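## Task

Move the blue bin, and no other bin, to the bench edge closest to the arms, then set the hook lying flat on the bench next to it with its handle sticking out past that edge. All other objects must stay on whatever surface holds them now. Nothing may depend on a robot to stay in place at the end. Finish with every gripper released and the arms moved away.

## Robot and tools

Robots and cameras. Three identical i2rt Big YAM arms, named arm1, arm2 and arm3. Each has six revolute joints, a two-finger gripper and a wrist camera (arm1_cam_wrist, arm2_cam_wrist, arm3_cam_wrist). Two fixed room cameras, room_a and room_b, view the scene from outside the robots. With joints 1 and 6 at zero and the hand level and pointing ahead, the wrist camera rides on top of the hand looking toward the fingertips. The hand can reach roughly 1.0 m out from the joint 1 axis. Joints move at different speeds, so the hand may sweep a wide curve between two postures.

Frames. Any poses reported share one scene frame: origin on the floor, +z upward. The hand point lies halfway between the fingertips; the hand's z axis runs along the fingers and its y axis is the direction the fingers open and close. Hand poses are computed from each robot's true foot pose, which is never printed.

execute_actions. Argument actions is a list holding either one action or nothing. An empty list only returns state and images. One action is an object keyed by robot name (arm1, arm2, arm3); under each name sits joints, an object of absolute joint targets (not offsets) named as follows, with ranges and the tolerance used to judge arrival:
- joint1_rad: -2.879 to 2.879, ±0.045. Rotates the whole arm about its foot; positive is counter-clockwise seen from above; at 0 the arm extends the way its foot faces.
- joint2_rad: 0 to 3.141, ±0.14. Shoulder; 0 has the upper arm pointing back about level, increasing lifts it up then forward.
- joint3_rad: 0 to 3.019, ±0.09. Elbow; 0 is forearm folded onto upper arm, increasing opens it.
- joint4_rad: -1.692 to 1.57, ±0.055. Hand pitch; positive tilts fingers up.
- joint5_rad: -1.57 to 1.57, ±0.03. Hand yaw; positive swings toward the arm's right.
- joint6_rad: -2.094 to 2.094, ±0.035. Hand roll; positive is clockwise viewed from behind the hand.
- gripper_m: 0 to 0.093 m, ±0.003, the fingertip gap. Grip force tops out near 50 to 62 N per pad, lower on some grippers.
All motions in an action begin together and may finish at different moments. Joints or robots left out may still be driving toward earlier targets. Optional cameras: a list of camera names, or "all"; omitted or null gives all, [] gives none. Any unknown key, camera name or out-of-range number rejects the whole call and nothing moves. Example: {"arm1": {"joints": {"gripper_m": 0.05}}, "arm2": {"joints": {"joint1_rad": 0.3}}}.

wait: seconds from 0 to 10; commands nothing new and returns the same state and images as an empty action.

zoom_image: camera (one of the five names) and region [x0, y0, x1, y1] in pixels, origin at the image's top-left, at most 504 by 504. Works only on a camera that delivered a full image in the latest result.

finished_scene: scene, the integer number of the current scene. Ends it irreversibly after the last command is held; the result reports success and gives the next task. The goal must already be met and stable. Replying without any tool call ends everything.

Reading results. Each result has robot states, including joint_positions, and images listed in the order of the pictures line. joint_status tells how each commanded motion ended: off_target (stopped short, may still push); contact_stop or time_out (target dropped, holds where it stopped); not_followed (a self/inter-arm collision guard withheld the arm targets, signaled by a "joint command not followed" line, often with a cause: line; the gripper part still runs, and the withheld targets may be retried on later actions until replaced or the path clears). A timed-out joint may keep a target near its current spot and keep pushing; on_its_own lists things the call did not command, where "held at" means the held target, not the actual position. To relieve a push, command the joint to its reported position. A target very close to the current position may produce no motion. A joint carrying load that times out will sag. If a result reports a stop, the remaining execute_actions, wait and finished_scene calls in that reply are skipped.

Heat. Holding loads or pushing warms motors. MOTOR HOT appears from 85 °C; at 100 °C that arm and its gripper go limp until cooled, reported as OVER-TEMPERATURE FAULT, and unfinished named keys show limit_stop_at_motor_heat; resend those targets afterward. Some heat persists into the next scene.

Cautions. The arms keep pushing on contact and can push hard, so avoid driving into the bench or objects. Never let two arms press together; the collision guard ignores fingers, gripper housings and wrist cameras and may react late. Do not drop items, knock them off the work area or onto the floor, or slam them. Loose objects may occasionally get a brief nudge from outside. Arms act independently and do not wait for one another. At the end, open the grippers and move the arms clear so everything rests on its own.

Each tool is called as name(argument=value, ...) on one line, values as JSON.

## Session

execute_actions(actions=[])

Scene clock: 0.00 s.
arm1.joint_positions: joint1_rad=-0.560 joint2_rad=+0.585 joint3_rad=+1.356 joint4_rad=-1.545 joint5_rad=+0.041 joint6_rad=-0.377 gripper_m=+0.095
arm1.joint_status: not commanded
arm1.hand: x=-0.8336 y=+0.1522 z=+1.3002 quat_wxyz=(-0.377, +0.600, -0.696, -0.117) (m; scene frame)
arm2.joint_positions: joint1_rad=+0.656 joint2_rad=+0.584 joint3_rad=+1.420 joint4_rad=-1.459 joint5_rad=-0.138 joint6_rad=-0.173 gripper_m=+0.095
arm2.joint_status: not commanded
arm2.hand: x=-0.1256 y=+0.1504 z=+1.2655 quat_wxyz=(-0.192, +0.832, -0.318, -0.412) (m; scene frame)
arm3.joint_positions: joint1_rad=-0.064 joint2_rad=+0.392 joint3_rad=+1.709 joint4_rad=-1.612 joint5_rad=-0.102 joint6_rad=-0.023 gripper_m=+0.095
arm3.joint_status: not commanded
arm3.hand: x=+0.9092 y=+0.0428 z=+1.4235 quat_wxyz=(-0.435, +0.547, -0.588, -0.407) (m; scene frame)
pictures: arm1_cam_wrist, arm2_cam_wrist, arm3_cam_wrist, room_a, room_b
Images, in order (width x height): arm1_cam_wrist 616x616, arm2_cam_wrist 616x616, arm3_cam_wrist 616x616, room_a 896x504, room_b 896x504.

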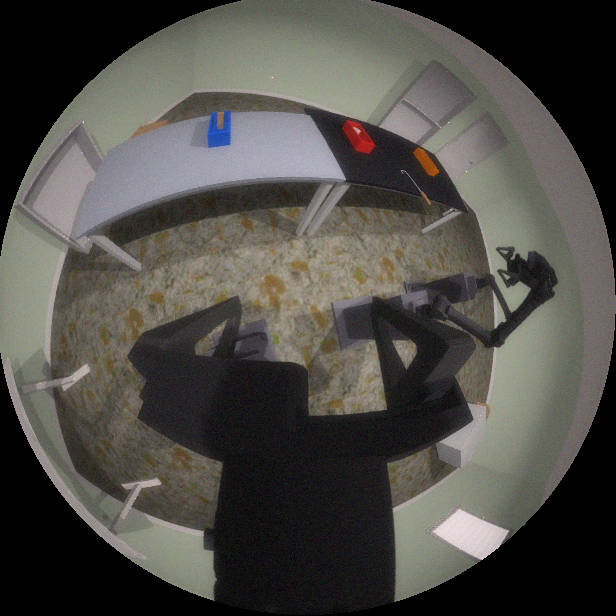

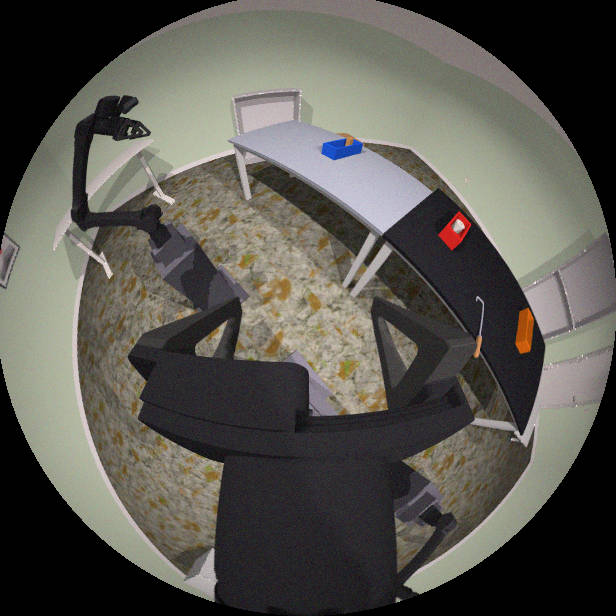

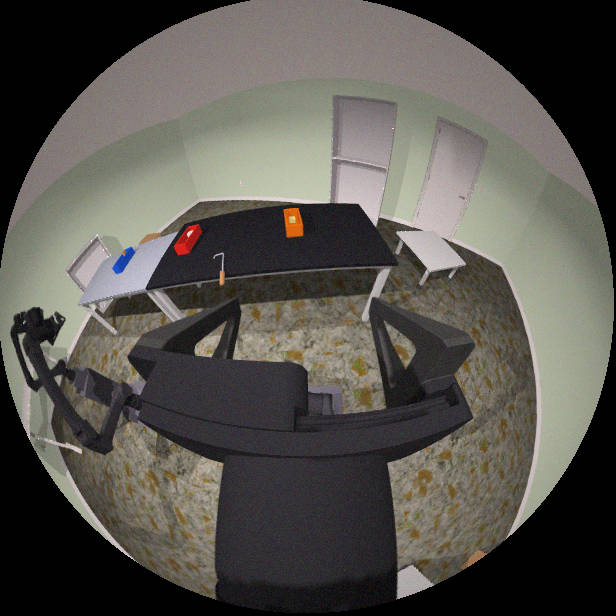

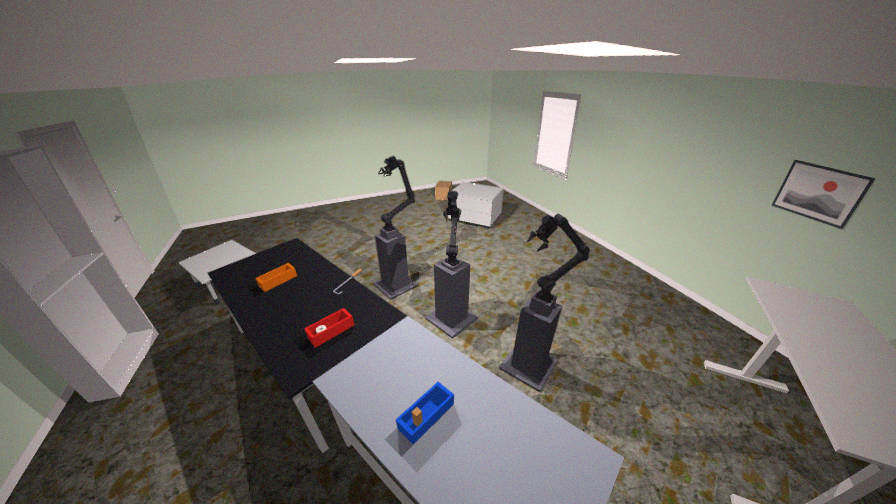

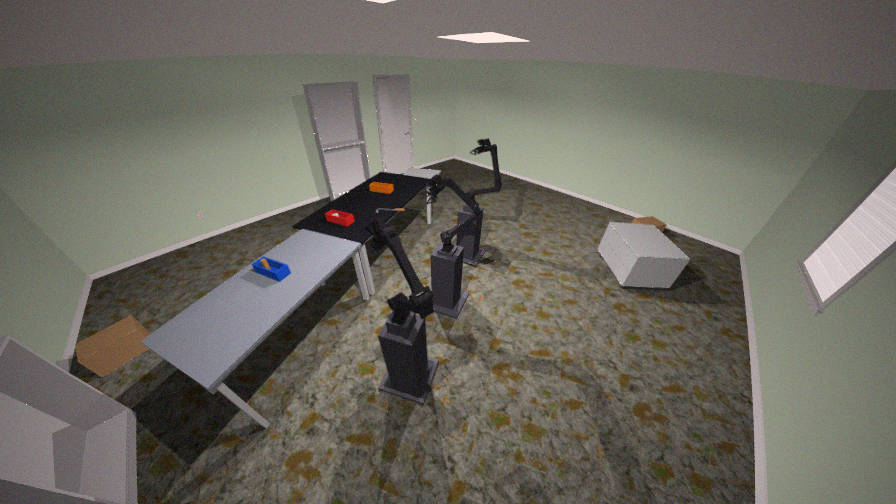

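execute_actions(actions=[{"arm1":{"joints":{"joint1_rad":0,"joint2_rad":1.57,"joint3_rad":1.57,"joint4_rad":0,"joint5_rad":0,"joint6_rad":0}},"arm2":{"joints":{"joint1_rad":-0.5,"joint2_rad":1.57,"joint3_rad":1.2,"joint4_rad":0,"joint5_rad":0,"joint6_rad":0}},"arm3":{"joints":{"joint1_rad":0,"joint2_rad":1.2,"joint3_rad":1.2,"joint4_rad":-0.8,"joint5_rad":0,"joint6_rad":0}}}])

zoom_image(camera="room_a", region=[240,220,500,460])

Scene clock: 6.13 s.
arm1.joint_positions: joint1_rad=+0.001 joint2_rad=+1.598 joint3_rad=+1.553 joint4_rad=-0.030 joint5_rad=+0.001 joint6_rad=-0.016 gripper_m=+0.095
arm1.joint_status: all done
arm1.hand: x=-0.9733 y=+0.7128 z=+1.2886 quat_wxyz=(-0.476, +0.534, -0.495, -0.493) (m; scene frame)
arm2.joint_positions: joint1_rad=-0.509 joint2_rad=+1.573 joint3_rad=+1.201 joint4_rad=-0.027 joint5_rad=+0.001 joint6_rad=-0.013 gripper_m=+0.095
arm2.joint_status: all done
arm2.hand: x=+0.3682 y=+0.5653 z=+1.0018 quat_wxyz=(-0.487, +0.409, -0.728, -0.258) (m; scene frame)
arm3.joint_positions: joint1_rad=-0.008 joint2_rad=+1.210 joint3_rad=+1.176 joint4_rad=-0.815 joint5_rad=-0.004 joint6_rad=-0.013 gripper_m=+0.095
arm3.joint_status: all done
arm3.hand: x=+0.9814 y=+0.5038 z=+1.0977 quat_wxyz=(-0.266, +0.627, -0.695, -0.232) (m; scene frame)
pictures: arm1_cam_wrist, arm2_cam_wrist, arm3_cam_wrist, room_a, room_b
Images, in order (width x height): arm1_cam_wrist 616x616, arm2_cam_wrist 616x616, arm3_cam_wrist 616x616, room_a 896x504, room_b 896x504.

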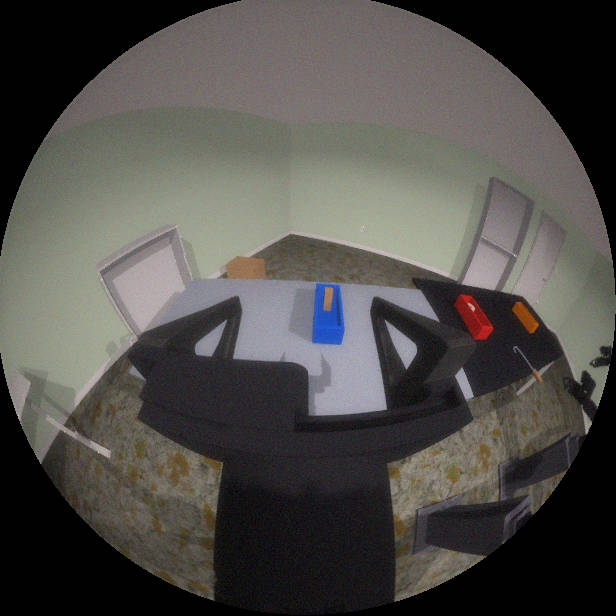

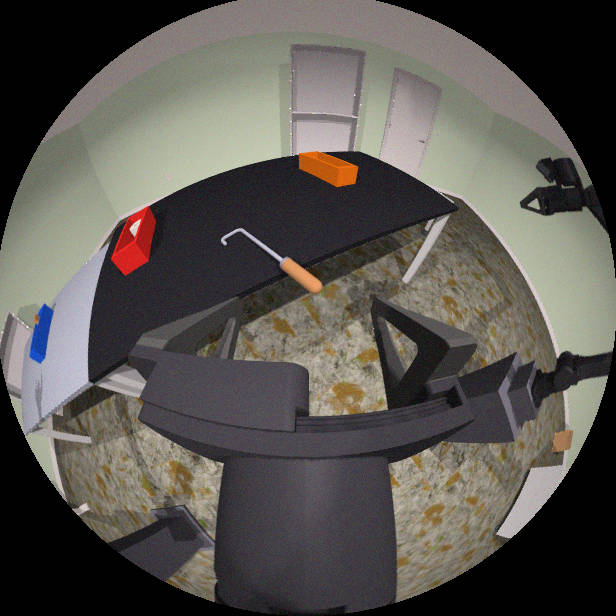

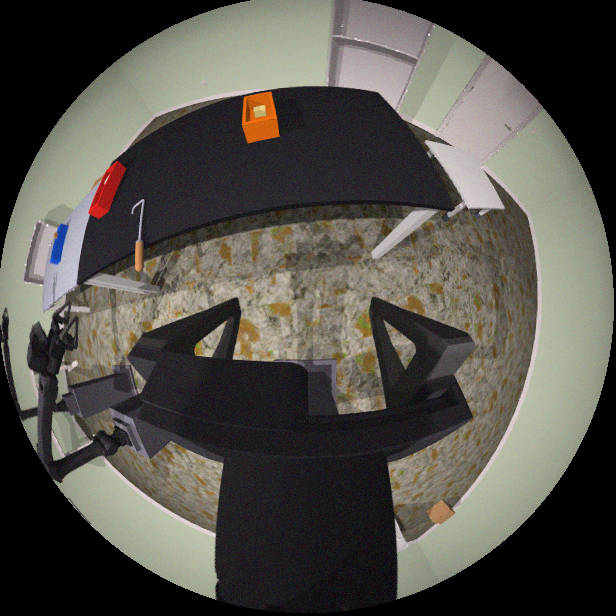

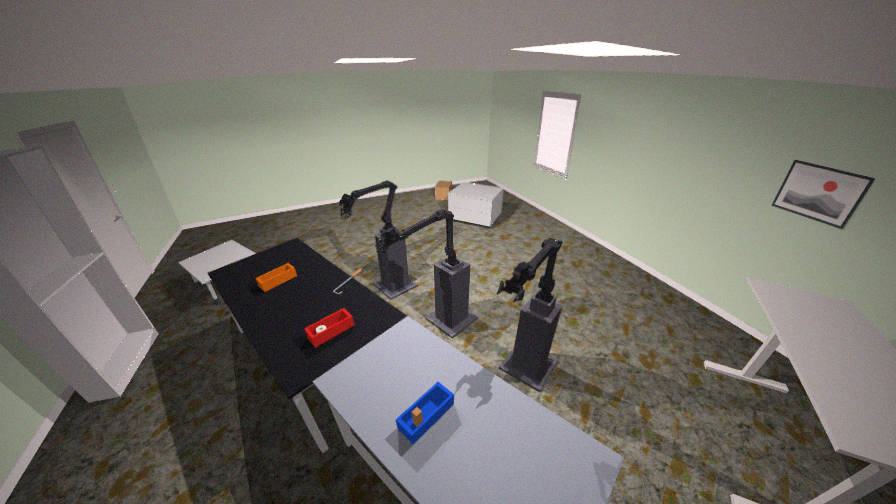

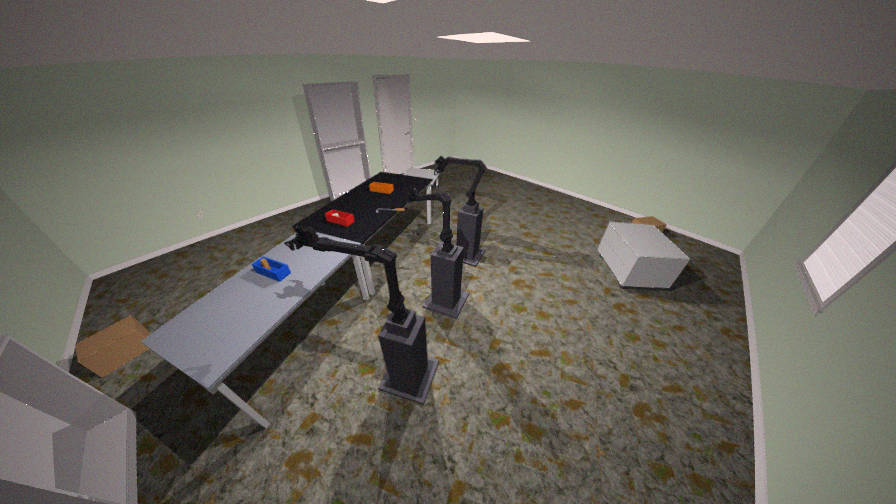

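Region (240, 220, 500, 460) of room_a's 896x504 image, scaled by 1.938, with more detail than that image has; it fills the top 465 rows of this view, and the rest is white.

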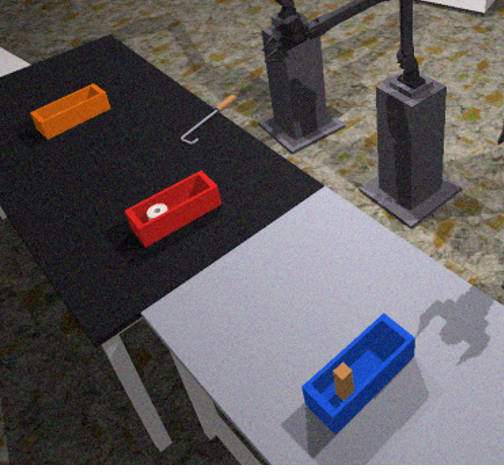

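execute_actions(actions=[{"arm2":{"joints":{"joint1_rad":-0.72,"joint2_rad":2.25,"joint3_rad":1.45,"joint4_rad":0.82,"joint5_rad":-0.78}},"arm3":{"joints":{"joint1_rad":-0.8,"joint2_rad":0.6}},"arm1":{"joints":{"joint1_rad":0.3,"joint2_rad":1.2,"joint3_rad":1.0}}}])

Scene clock: 25.30 s.
arm1.joint_positions: joint1_rad=+0.309 joint2_rad=+1.197 joint3_rad=+0.996 joint4_rad=-0.024 joint5_rad=-0.002 joint6_rad=-0.014 gripper_m=+0.095
arm1.joint_status: all done
arm1.hand: x=-1.1321 y=+0.5129 z=+1.1901 quat_wxyz=(-0.363, +0.645, -0.435, -0.513) (m; scene frame)
arm2.joint_positions: joint1_rad=-0.724 joint2_rad=+2.275 joint3_rad=+1.422 joint4_rad=+0.795 joint5_rad=-0.778 joint6_rad=-0.012 gripper_m=+0.095
arm2.joint_status: all done
arm2.hand: x=+0.4618 y=+0.6244 z=+0.8030 quat_wxyz=(-0.482, +0.506, -0.519, -0.492) (m; scene frame)
arm3.joint_positions: joint1_rad=-0.791 joint2_rad=+0.590 joint3_rad=+1.176 joint4_rad=-0.810 joint5_rad=+0.001 joint6_rad=-0.012 gripper_m=+0.095
arm3.joint_status: all done
arm3.hand: x=+1.1594 y=+0.1993 z=+1.3420 quat_wxyz=(-0.592, +0.262, -0.736, -0.200) (m; scene frame)
pictures: arm1_cam_wrist, arm2_cam_wrist, arm3_cam_wrist, room_a, room_b
Images, in order (width x height): arm1_cam_wrist 616x616, arm2_cam_wrist 616x616, arm3_cam_wrist 616x616, room_a 896x504, room_b 896x504.

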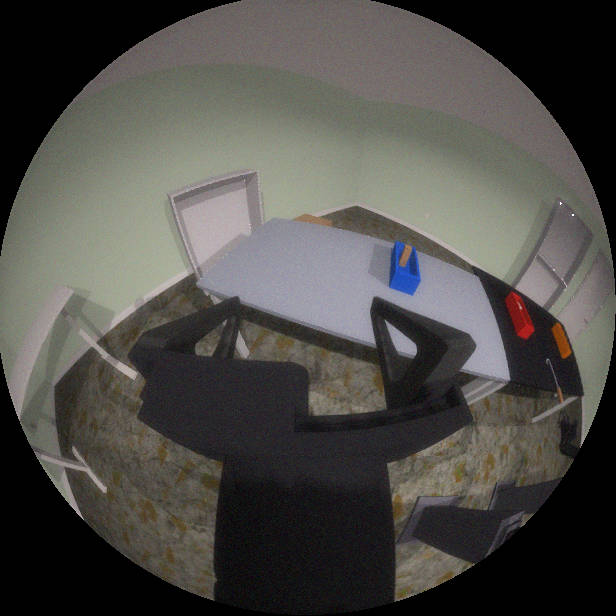

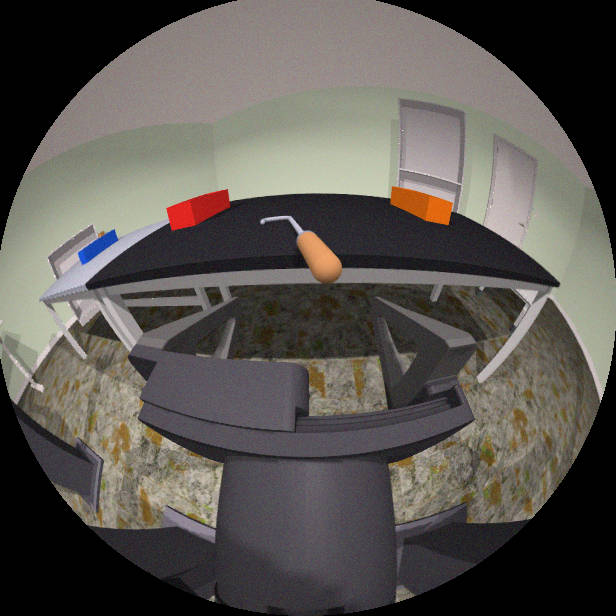

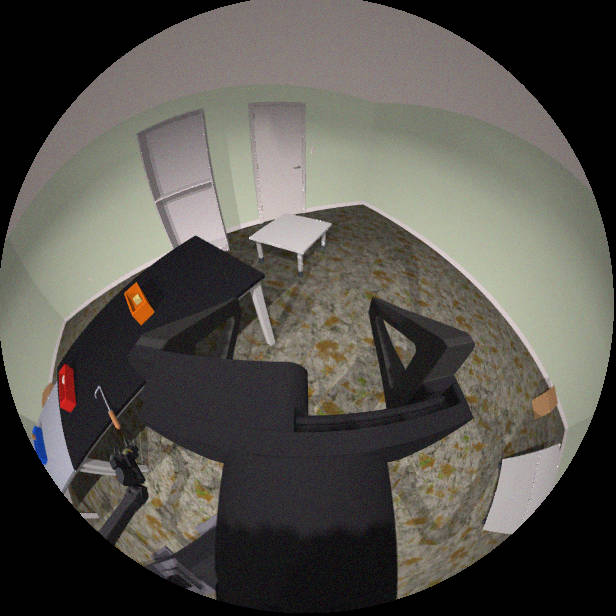

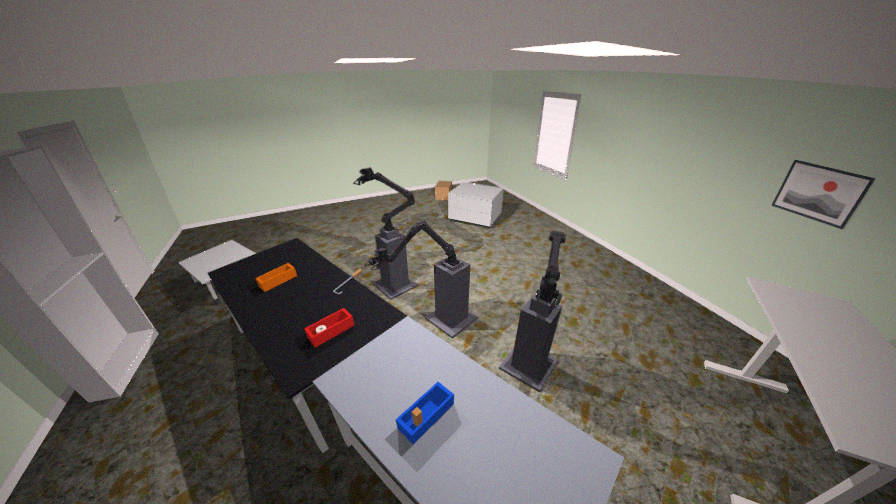

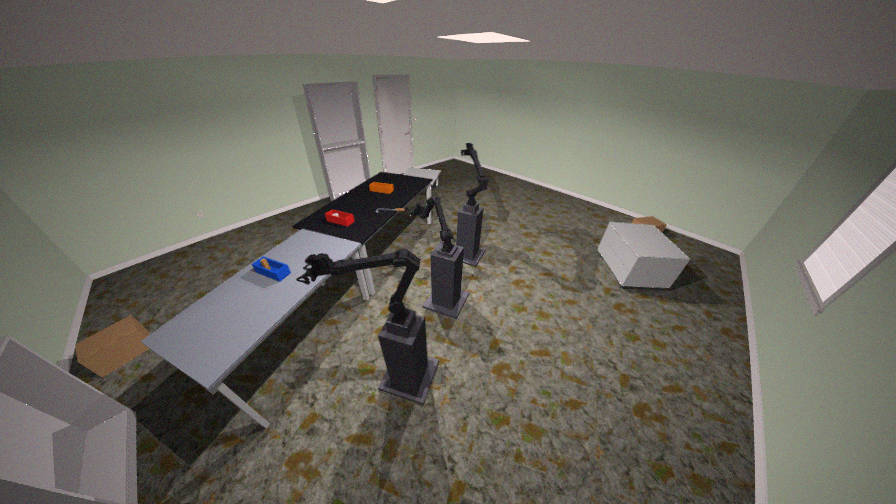

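execute_actions(actions=[{"arm2":{"joints":{"joint1_rad":-0.68,"joint2_rad":2.505,"joint3_rad":1.81,"joint4_rad":0.78,"joint5_rad":-0.89}}}], cameras=["arm2_cam_wrist","room_b","room_a"])

zoom_image(camera="room_b", region=[360,180,450,240])

Scene clock: 32.83 s.
arm1.joint_positions: joint1_rad=+0.309 joint2_rad=+1.197 joint3_rad=+0.996 joint4_rad=-0.024 joint5_rad=-0.002 joint6_rad=-0.014 gripper_m=+0.095
arm1.joint_status: not commanded
arm1.hand: x=-1.1321 y=+0.5129 z=+1.1901 quat_wxyz=(-0.363, +0.645, -0.435, -0.513) (m; scene frame)
arm2.joint_positions: joint1_rad=-0.681 joint2_rad=+2.510 joint3_rad=+1.756 joint4_rad=+0.792 joint5_rad=-0.888 joint6_rad=-0.012 gripper_m=+0.095
arm2.joint_status: all done
arm2.hand: x=+0.4668 y=+0.6976 z=+0.7705 quat_wxyz=(-0.476, +0.543, -0.446, -0.529) (m; scene frame)
arm3.joint_positions: joint1_rad=-0.791 joint2_rad=+0.590 joint3_rad=+1.176 joint4_rad=-0.810 joint5_rad=+0.001 joint6_rad=-0.012 gripper_m=+0.095
arm3.joint_status: not commanded
arm3.hand: x=+1.1594 y=+0.1993 z=+1.3420 quat_wxyz=(-0.592, +0.262, -0.736, -0.200) (m; scene frame)
pictures: arm2_cam_wrist, room_a, room_b
Images, in order (width x height): arm2_cam_wrist 616x616, room_a 896x504, room_b 896x504.

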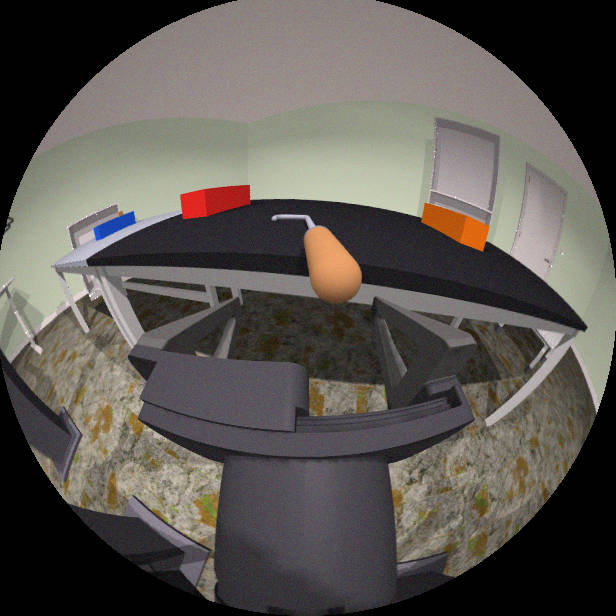

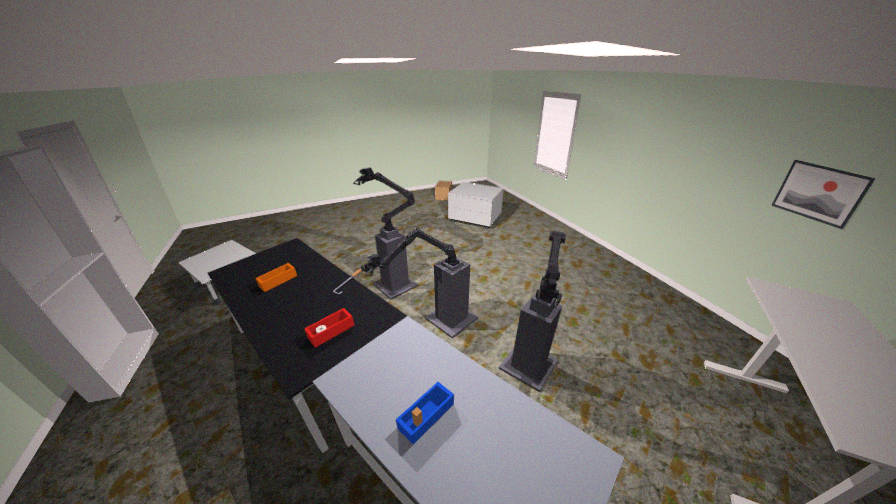

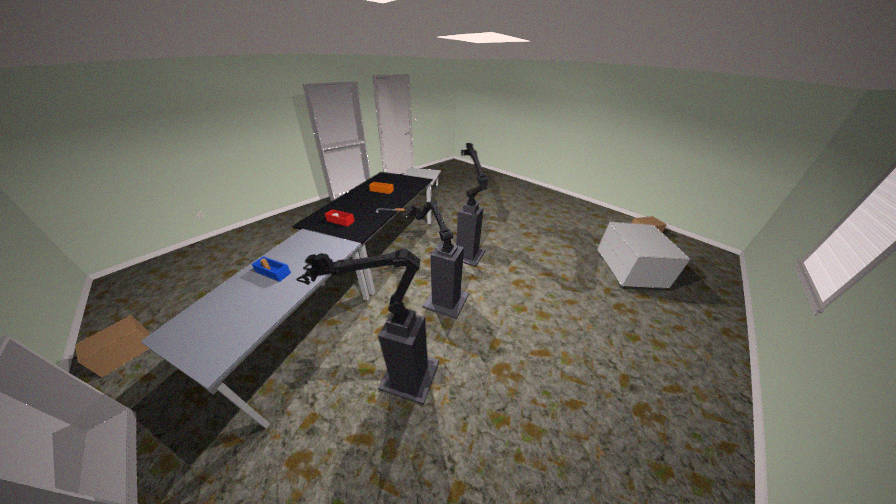

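Region (360, 180, 450, 240) of room_b's 896x504 image, scaled by 5.600, with more detail than that image has.

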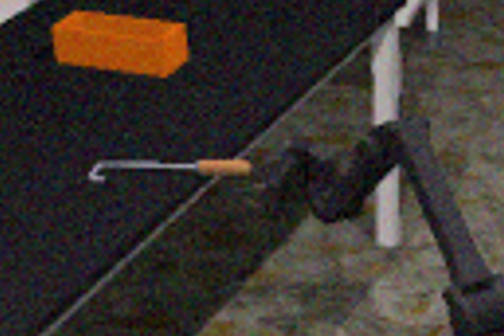

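execute_actions(actions=[{"arm2":{"joints":{"joint1_rad":-0.64,"joint2_rad":2.64,"joint3_rad":2.13,"joint4_rad":0.56,"joint5_rad":-0.86}}}], cameras=["arm2_cam_wrist","room_b"])

zoom_image(camera="room_b", region=[360,180,450,240])

Scene clock: 39.00 s.
arm1.joint_positions: joint1_rad=+0.309 joint2_rad=+1.197 joint3_rad=+0.996 joint4_rad=-0.024 joint5_rad=-0.002 joint6_rad=-0.014 gripper_m=+0.095
arm1.joint_status: not commanded
arm1.hand: x=-1.1321 y=+0.5129 z=+1.1901 quat_wxyz=(-0.363, +0.645, -0.435, -0.513) (m; scene frame)
arm2.joint_positions: joint1_rad=-0.642 joint2_rad=+2.642 joint3_rad=+2.072 joint4_rad=+0.574 joint5_rad=-0.861 joint6_rad=-0.012 gripper_m=+0.095
arm2.joint_status: all done
arm2.hand: x=+0.4842 y=+0.7634 z=+0.7724 quat_wxyz=(-0.461, +0.545, -0.455, -0.532) (m; scene frame)
arm3.joint_positions: joint1_rad=-0.791 joint2_rad=+0.590 joint3_rad=+1.176 joint4_rad=-0.810 joint5_rad=+0.001 joint6_rad=-0.012 gripper_m=+0.095
arm3.joint_status: not commanded
arm3.hand: x=+1.1594 y=+0.1993 z=+1.3420 quat_wxyz=(-0.592, +0.262, -0.736, -0.200) (m; scene frame)
pictures: arm2_cam_wrist, room_b
Images, in order (width x height): arm2_cam_wrist 616x616, room_b 896x504.

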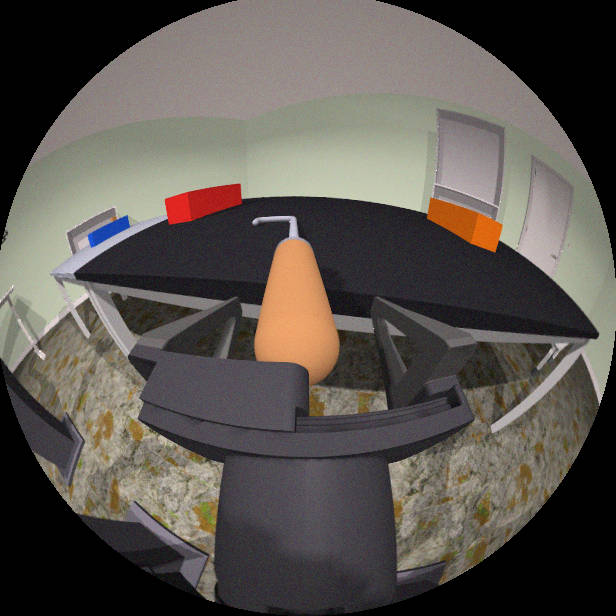

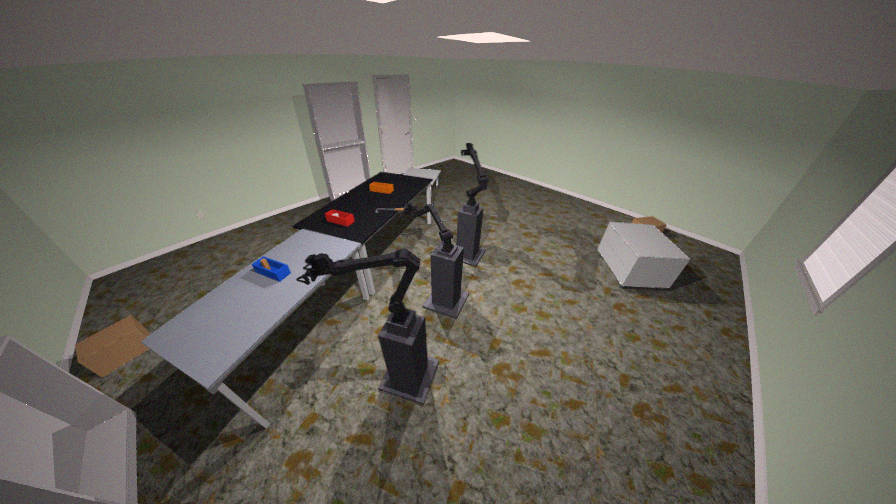

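Region (360, 180, 450, 240) of room_b's 896x504 image, scaled by 5.600, with more detail than that image has.

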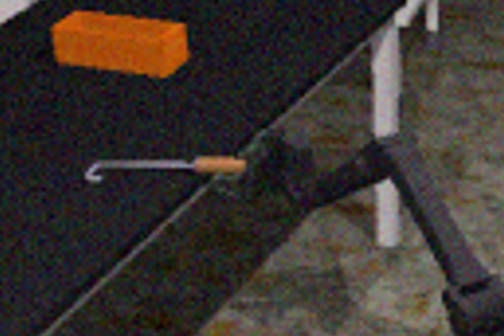

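Handle is above the fingers; raise ~2 cm.

execute_actions(actions=[{"arm2":{"joints":{"joint1_rad":-0.63,"joint2_rad":2.58}}}], cameras=["arm2_cam_wrist","room_b"])

zoom_image(camera="room_b", region=[360,180,450,240])

Scene clock: 41.50 s.
arm1.joint_positions: joint1_rad=+0.309 joint2_rad=+1.197 joint3_rad=+0.996 joint4_rad=-0.024 joint5_rad=-0.002 joint6_rad=-0.014 gripper_m=+0.095
arm1.joint_status: not commanded
arm1.hand: x=-1.1321 y=+0.5129 z=+1.1901 quat_wxyz=(-0.363, +0.645, -0.435, -0.513) (m; scene frame)
arm2.joint_positions: joint1_rad=-0.642 joint2_rad=+2.612 joint3_rad=+2.072 joint4_rad=+0.574 joint5_rad=-0.861 joint6_rad=-0.012 gripper_m=+0.095
arm2.joint_status: all done
arm2.hand: x=+0.4855 y=+0.7653 z=+0.7994 quat_wxyz=(-0.472, +0.545, -0.444, -0.532) (m; scene frame)
arm3.joint_positions: joint1_rad=-0.791 joint2_rad=+0.590 joint3_rad=+1.176 joint4_rad=-0.810 joint5_rad=+0.001 joint6_rad=-0.012 gripper_m=+0.095
arm3.joint_status: not commanded
arm3.hand: x=+1.1594 y=+0.1993 z=+1.3420 quat_wxyz=(-0.592, +0.262, -0.736, -0.200) (m; scene frame)
pictures: arm2_cam_wrist, room_b
Images, in order (width x height): arm2_cam_wrist 616x616, room_b 896x504.

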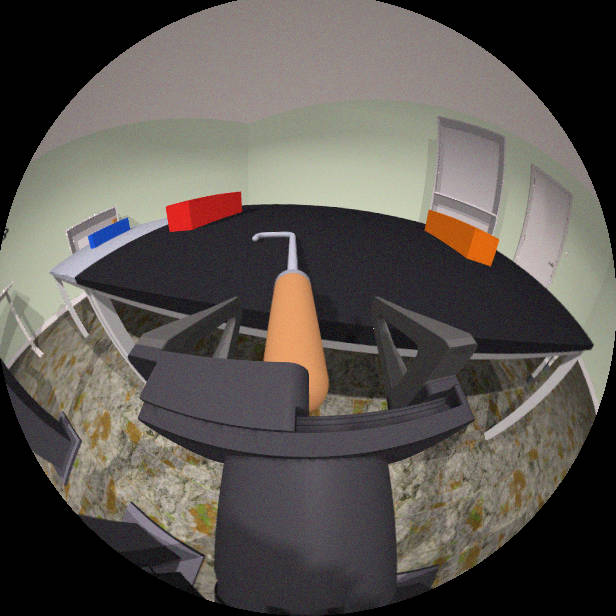

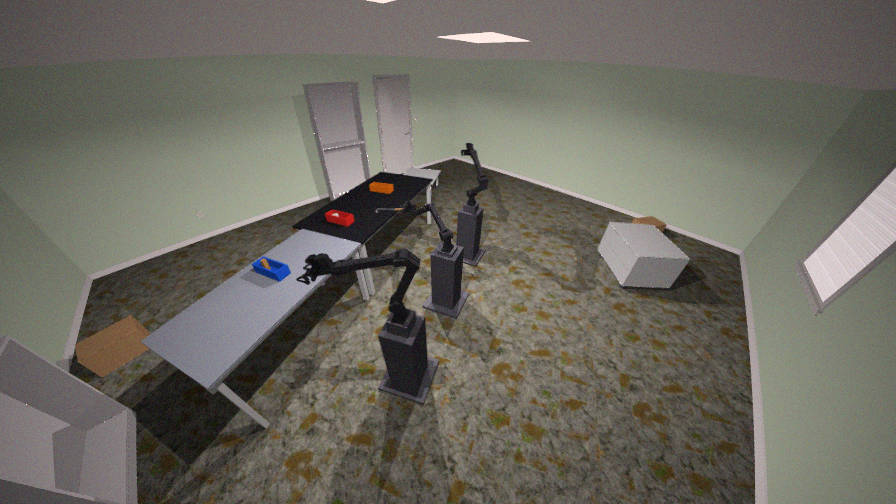

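Region (360, 180, 450, 240) of room_b's 896x504 image, scaled by 5.600, with more detail than that image has.

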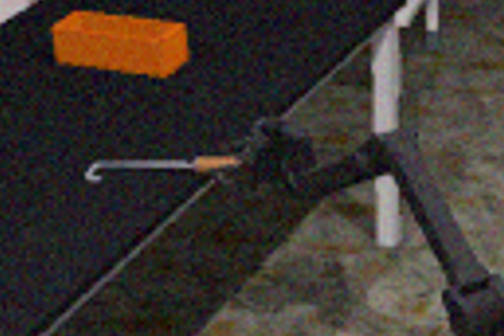

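execute_actions(actions=[{"arm2":{"joints":{"joint4_rad":0.535,"gripper_m":0}}}], cameras=[])

execute_actions(actions=[{"arm2":{"joints":{"joint2_rad":2.3,"joint4_rad":0.27}}}], cameras=["arm2_cam_wrist","room_b"])

Scene clock: 44.83 s.
arm1.joint_positions: joint1_rad=+0.309 joint2_rad=+1.197 joint3_rad=+0.996 joint4_rad=-0.024 joint5_rad=-0.002 joint6_rad=-0.014 gripper_m=+0.095
arm1.joint_status: not commanded
arm1.hand: x=-1.1321 y=+0.5129 z=+1.1901 quat_wxyz=(-0.363, +0.645, -0.435, -0.513) (m; scene frame)
arm2.joint_positions: joint1_rad=-0.640 joint2_rad=+2.611 joint3_rad=+2.073 joint4_rad=+0.548 joint5_rad=-0.859 joint6_rad=-0.011 gripper_m=+0.031
arm2.joint_status: gripper_m off_target (ended at +0.031, target +0.000); the others done
arm2.hand: x=+0.4843 y=+0.7667 z=+0.7954 quat_wxyz=(-0.463, +0.545, -0.453, -0.533) (m; scene frame)
arm3.joint_positions: joint1_rad=-0.791 joint2_rad=+0.590 joint3_rad=+1.176 joint4_rad=-0.810 joint5_rad=+0.001 joint6_rad=-0.012 gripper_m=+0.095
arm3.joint_status: not commanded
arm3.hand: x=+1.1594 y=+0.1993 z=+1.3420 quat_wxyz=(-0.592, +0.262, -0.736, -0.200) (m; scene frame)
pictures: none
No camera images: the call's "cameras" was empty. Leave "cameras" out to get every camera's image.

Scene clock: 46.23 s.
arm1.joint_positions: joint1_rad=+0.309 joint2_rad=+1.197 joint3_rad=+0.996 joint4_rad=-0.024 joint5_rad=-0.002 joint6_rad=-0.014 gripper_m=+0.095
arm1.joint_status: not commanded
arm1.hand: x=-1.1321 y=+0.5129 z=+1.1901 quat_wxyz=(-0.363, +0.645, -0.435, -0.513) (m; scene frame)
arm2.joint_positions: joint1_rad=-0.640 joint2_rad=+2.324 joint3_rad=+2.073 joint4_rad=+0.266 joint5_rad=-0.859 joint6_rad=-0.011 gripper_m=+0.031
arm2.joint_status: all done
arm2.hand: x=+0.4765 y=+0.7606 z=+0.9945 quat_wxyz=(-0.465, +0.545, -0.451, -0.533) (m; scene frame)
arm3.joint_positions: joint1_rad=-0.791 joint2_rad=+0.590 joint3_rad=+1.176 joint4_rad=-0.810 joint5_rad=+0.001 joint6_rad=-0.012 gripper_m=+0.095
arm3.joint_status: not commanded
arm3.hand: x=+1.1594 y=+0.1993 z=+1.3420 quat_wxyz=(-0.592, +0.262, -0.736, -0.200) (m; scene frame)
pictures: arm2_cam_wrist, room_b
Images, in order (width x height): arm2_cam_wrist 616x616, room_b 896x504.

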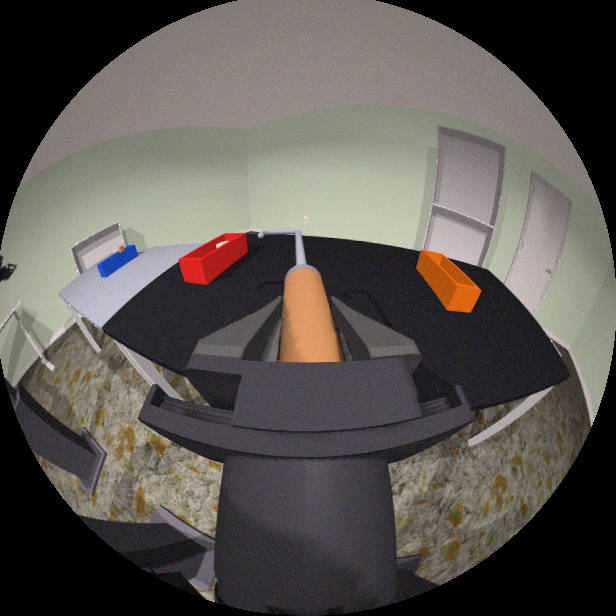

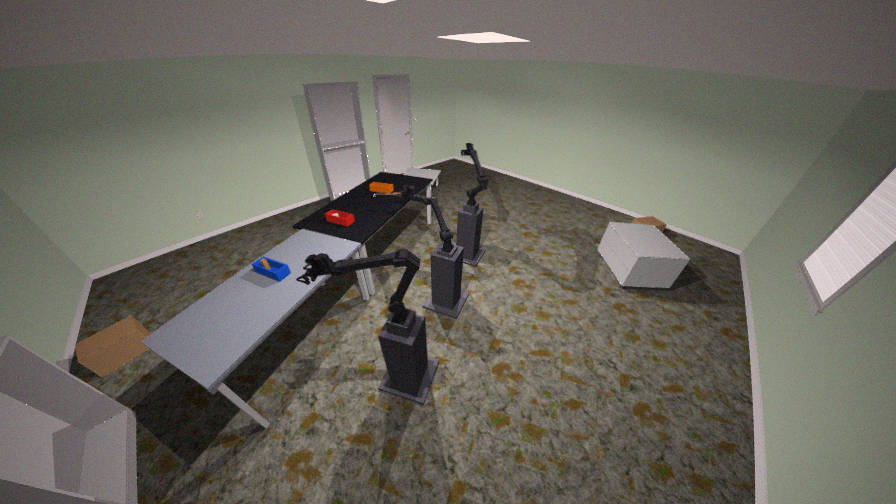

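execute_actions(actions=[{"arm2":{"joints":{"joint1_rad":0.76,"joint5_rad":0.70}}}], cameras=[])

execute_actions(actions=[{"arm2":{"joints":{"joint2_rad":2.55,"joint4_rad":0.53}}}], cameras=["arm2_cam_wrist","room_b"])

zoom_image(camera="room_b", region=[240,210,420,310])

Scene clock: 51.93 s.
arm1.joint_positions: joint1_rad=+0.309 joint2_rad=+1.197 joint3_rad=+0.996 joint4_rad=-0.024 joint5_rad=-0.002 joint6_rad=-0.014 gripper_m=+0.095
arm1.joint_status: not commanded
arm1.hand: x=-1.1321 y=+0.5129 z=+1.1901 quat_wxyz=(-0.363, +0.645, -0.435, -0.513) (m; scene frame)
arm2.joint_positions: joint1_rad=+0.760 joint2_rad=+2.344 joint3_rad=+2.073 joint4_rad=+0.257 joint5_rad=+0.699 joint6_rad=-0.011 gripper_m=+0.031
arm2.joint_status: all done
arm2.hand: x=-0.4958 y=+0.7625 z=+0.9696 quat_wxyz=(-0.500, +0.512, -0.498, -0.490) (m; scene frame)
arm3.joint_positions: joint1_rad=-0.791 joint2_rad=+0.590 joint3_rad=+1.176 joint4_rad=-0.810 joint5_rad=+0.001 joint6_rad=-0.012 gripper_m=+0.095
arm3.joint_status: not commanded
arm3.hand: x=+1.1594 y=+0.1993 z=+1.3420 quat_wxyz=(-0.592, +0.262, -0.736, -0.200) (m; scene frame)
pictures: none
No camera images: the call's "cameras" was empty. Leave "cameras" out to get every camera's image.

Scene clock: 53.17 s.
arm1.joint_positions: joint1_rad=+0.309 joint2_rad=+1.197 joint3_rad=+0.996 joint4_rad=-0.024 joint5_rad=-0.002 joint6_rad=-0.014 gripper_m=+0.095
arm1.joint_status: not commanded
arm1.hand: x=-1.1321 y=+0.5129 z=+1.1901 quat_wxyz=(-0.363, +0.645, -0.435, -0.513) (m; scene frame)
arm2.joint_positions: joint1_rad=+0.762 joint2_rad=+2.593 joint3_rad=+2.074 joint4_rad=+0.506 joint5_rad=+0.699 joint6_rad=-0.003 gripper_m=+0.031
arm2.joint_status: all done
arm2.hand: x=-0.5020 y=+0.7670 z=+0.7980 quat_wxyz=(-0.498, +0.511, -0.499, -0.492) (m; scene frame)
arm3.joint_positions: joint1_rad=-0.791 joint2_rad=+0.590 joint3_rad=+1.176 joint4_rad=-0.810 joint5_rad=+0.001 joint6_rad=-0.012 gripper_m=+0.095
arm3.joint_status: not commanded
arm3.hand: x=+1.1594 y=+0.1993 z=+1.3420 quat_wxyz=(-0.592, +0.262, -0.736, -0.200) (m; scene frame)
pictures: arm2_cam_wrist, room_b
Images, in order (width x height): arm2_cam_wrist 616x616, room_b 896x504.

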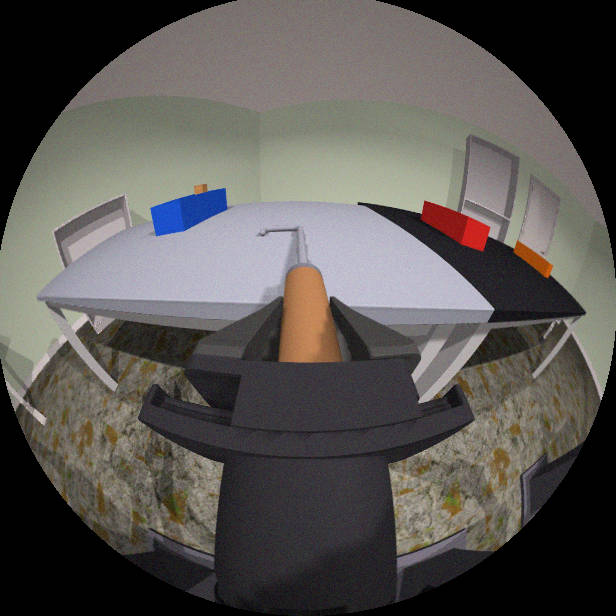

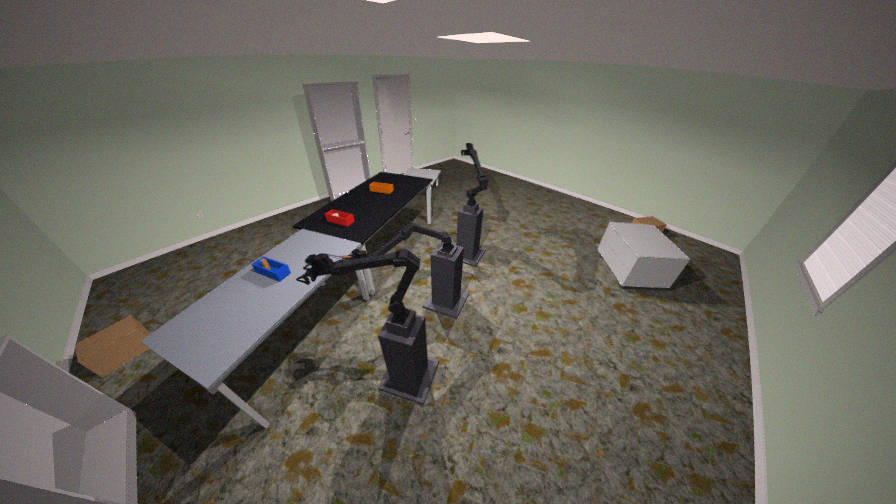

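Region (240, 210, 420, 310) of room_b's 896x504 image, scaled by 2.800, with more detail than that image has.

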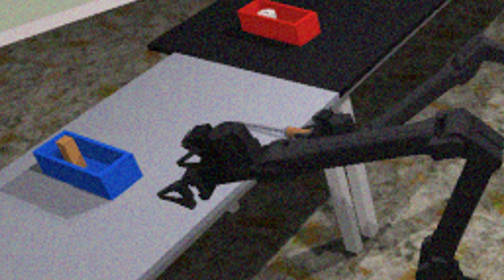

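execute_actions(actions=[{"arm2":{"joints":{"joint1_rad":0.69,"joint5_rad":0.63}},"arm1":{"joints":{"joint1_rad":0.7}}}], cameras=["arm2_cam_wrist","room_b"])

zoom_image(camera="room_b", region=[290,230,400,290])

Scene clock: 56.83 s.
arm1.joint_positions: joint1_rad=+0.704 joint2_rad=+1.197 joint3_rad=+0.996 joint4_rad=-0.024 joint5_rad=-0.001 joint6_rad=-0.013 gripper_m=+0.095
arm1.joint_status: all done
arm1.hand: x=-1.3187 y=+0.3960 z=+1.1877 quat_wxyz=(-0.256, +0.720, -0.299, -0.572) (m; scene frame)
arm2.joint_positions: joint1_rad=+0.685 joint2_rad=+2.593 joint3_rad=+2.074 joint4_rad=+0.506 joint5_rad=+0.629 joint6_rad=-0.003 gripper_m=+0.031
arm2.joint_status: all done
arm2.hand: x=-0.4538 y=+0.8040 z=+0.7978 quat_wxyz=(-0.499, +0.509, -0.501, -0.490) (m; scene frame)
arm3.joint_positions: joint1_rad=-0.791 joint2_rad=+0.590 joint3_rad=+1.176 joint4_rad=-0.810 joint5_rad=+0.001 joint6_rad=-0.012 gripper_m=+0.095
arm3.joint_status: not commanded
arm3.hand: x=+1.1594 y=+0.1993 z=+1.3420 quat_wxyz=(-0.592, +0.262, -0.736, -0.200) (m; scene frame)
pictures: arm2_cam_wrist, room_b
Images, in order (width x height): arm2_cam_wrist 616x616, room_b 896x504.

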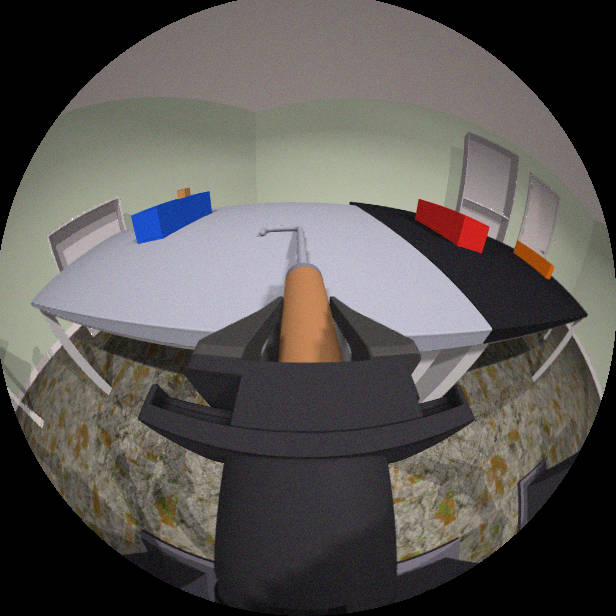

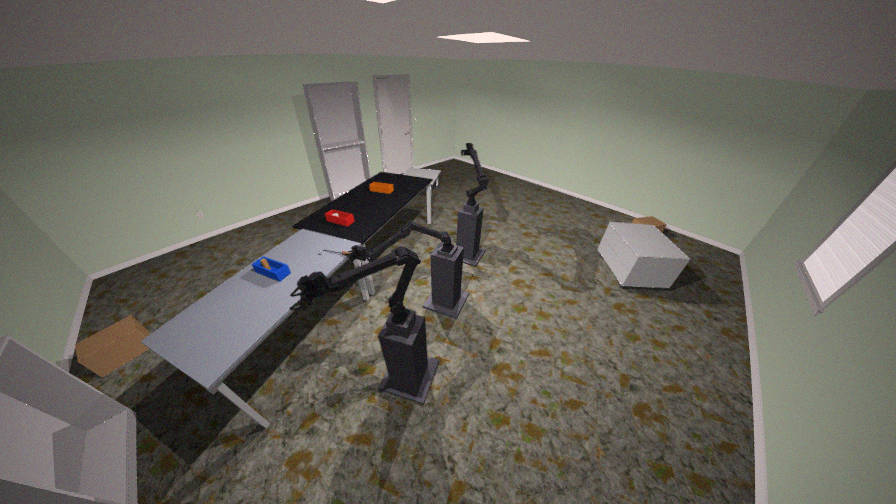

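Region (290, 230, 400, 290) of room_b's 896x504 image, scaled by 4.582, with more detail than that image has; it fills the top 275 rows of this view, and the rest is white.

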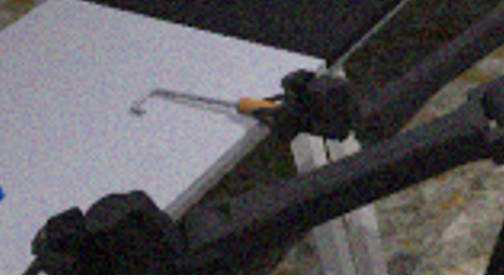

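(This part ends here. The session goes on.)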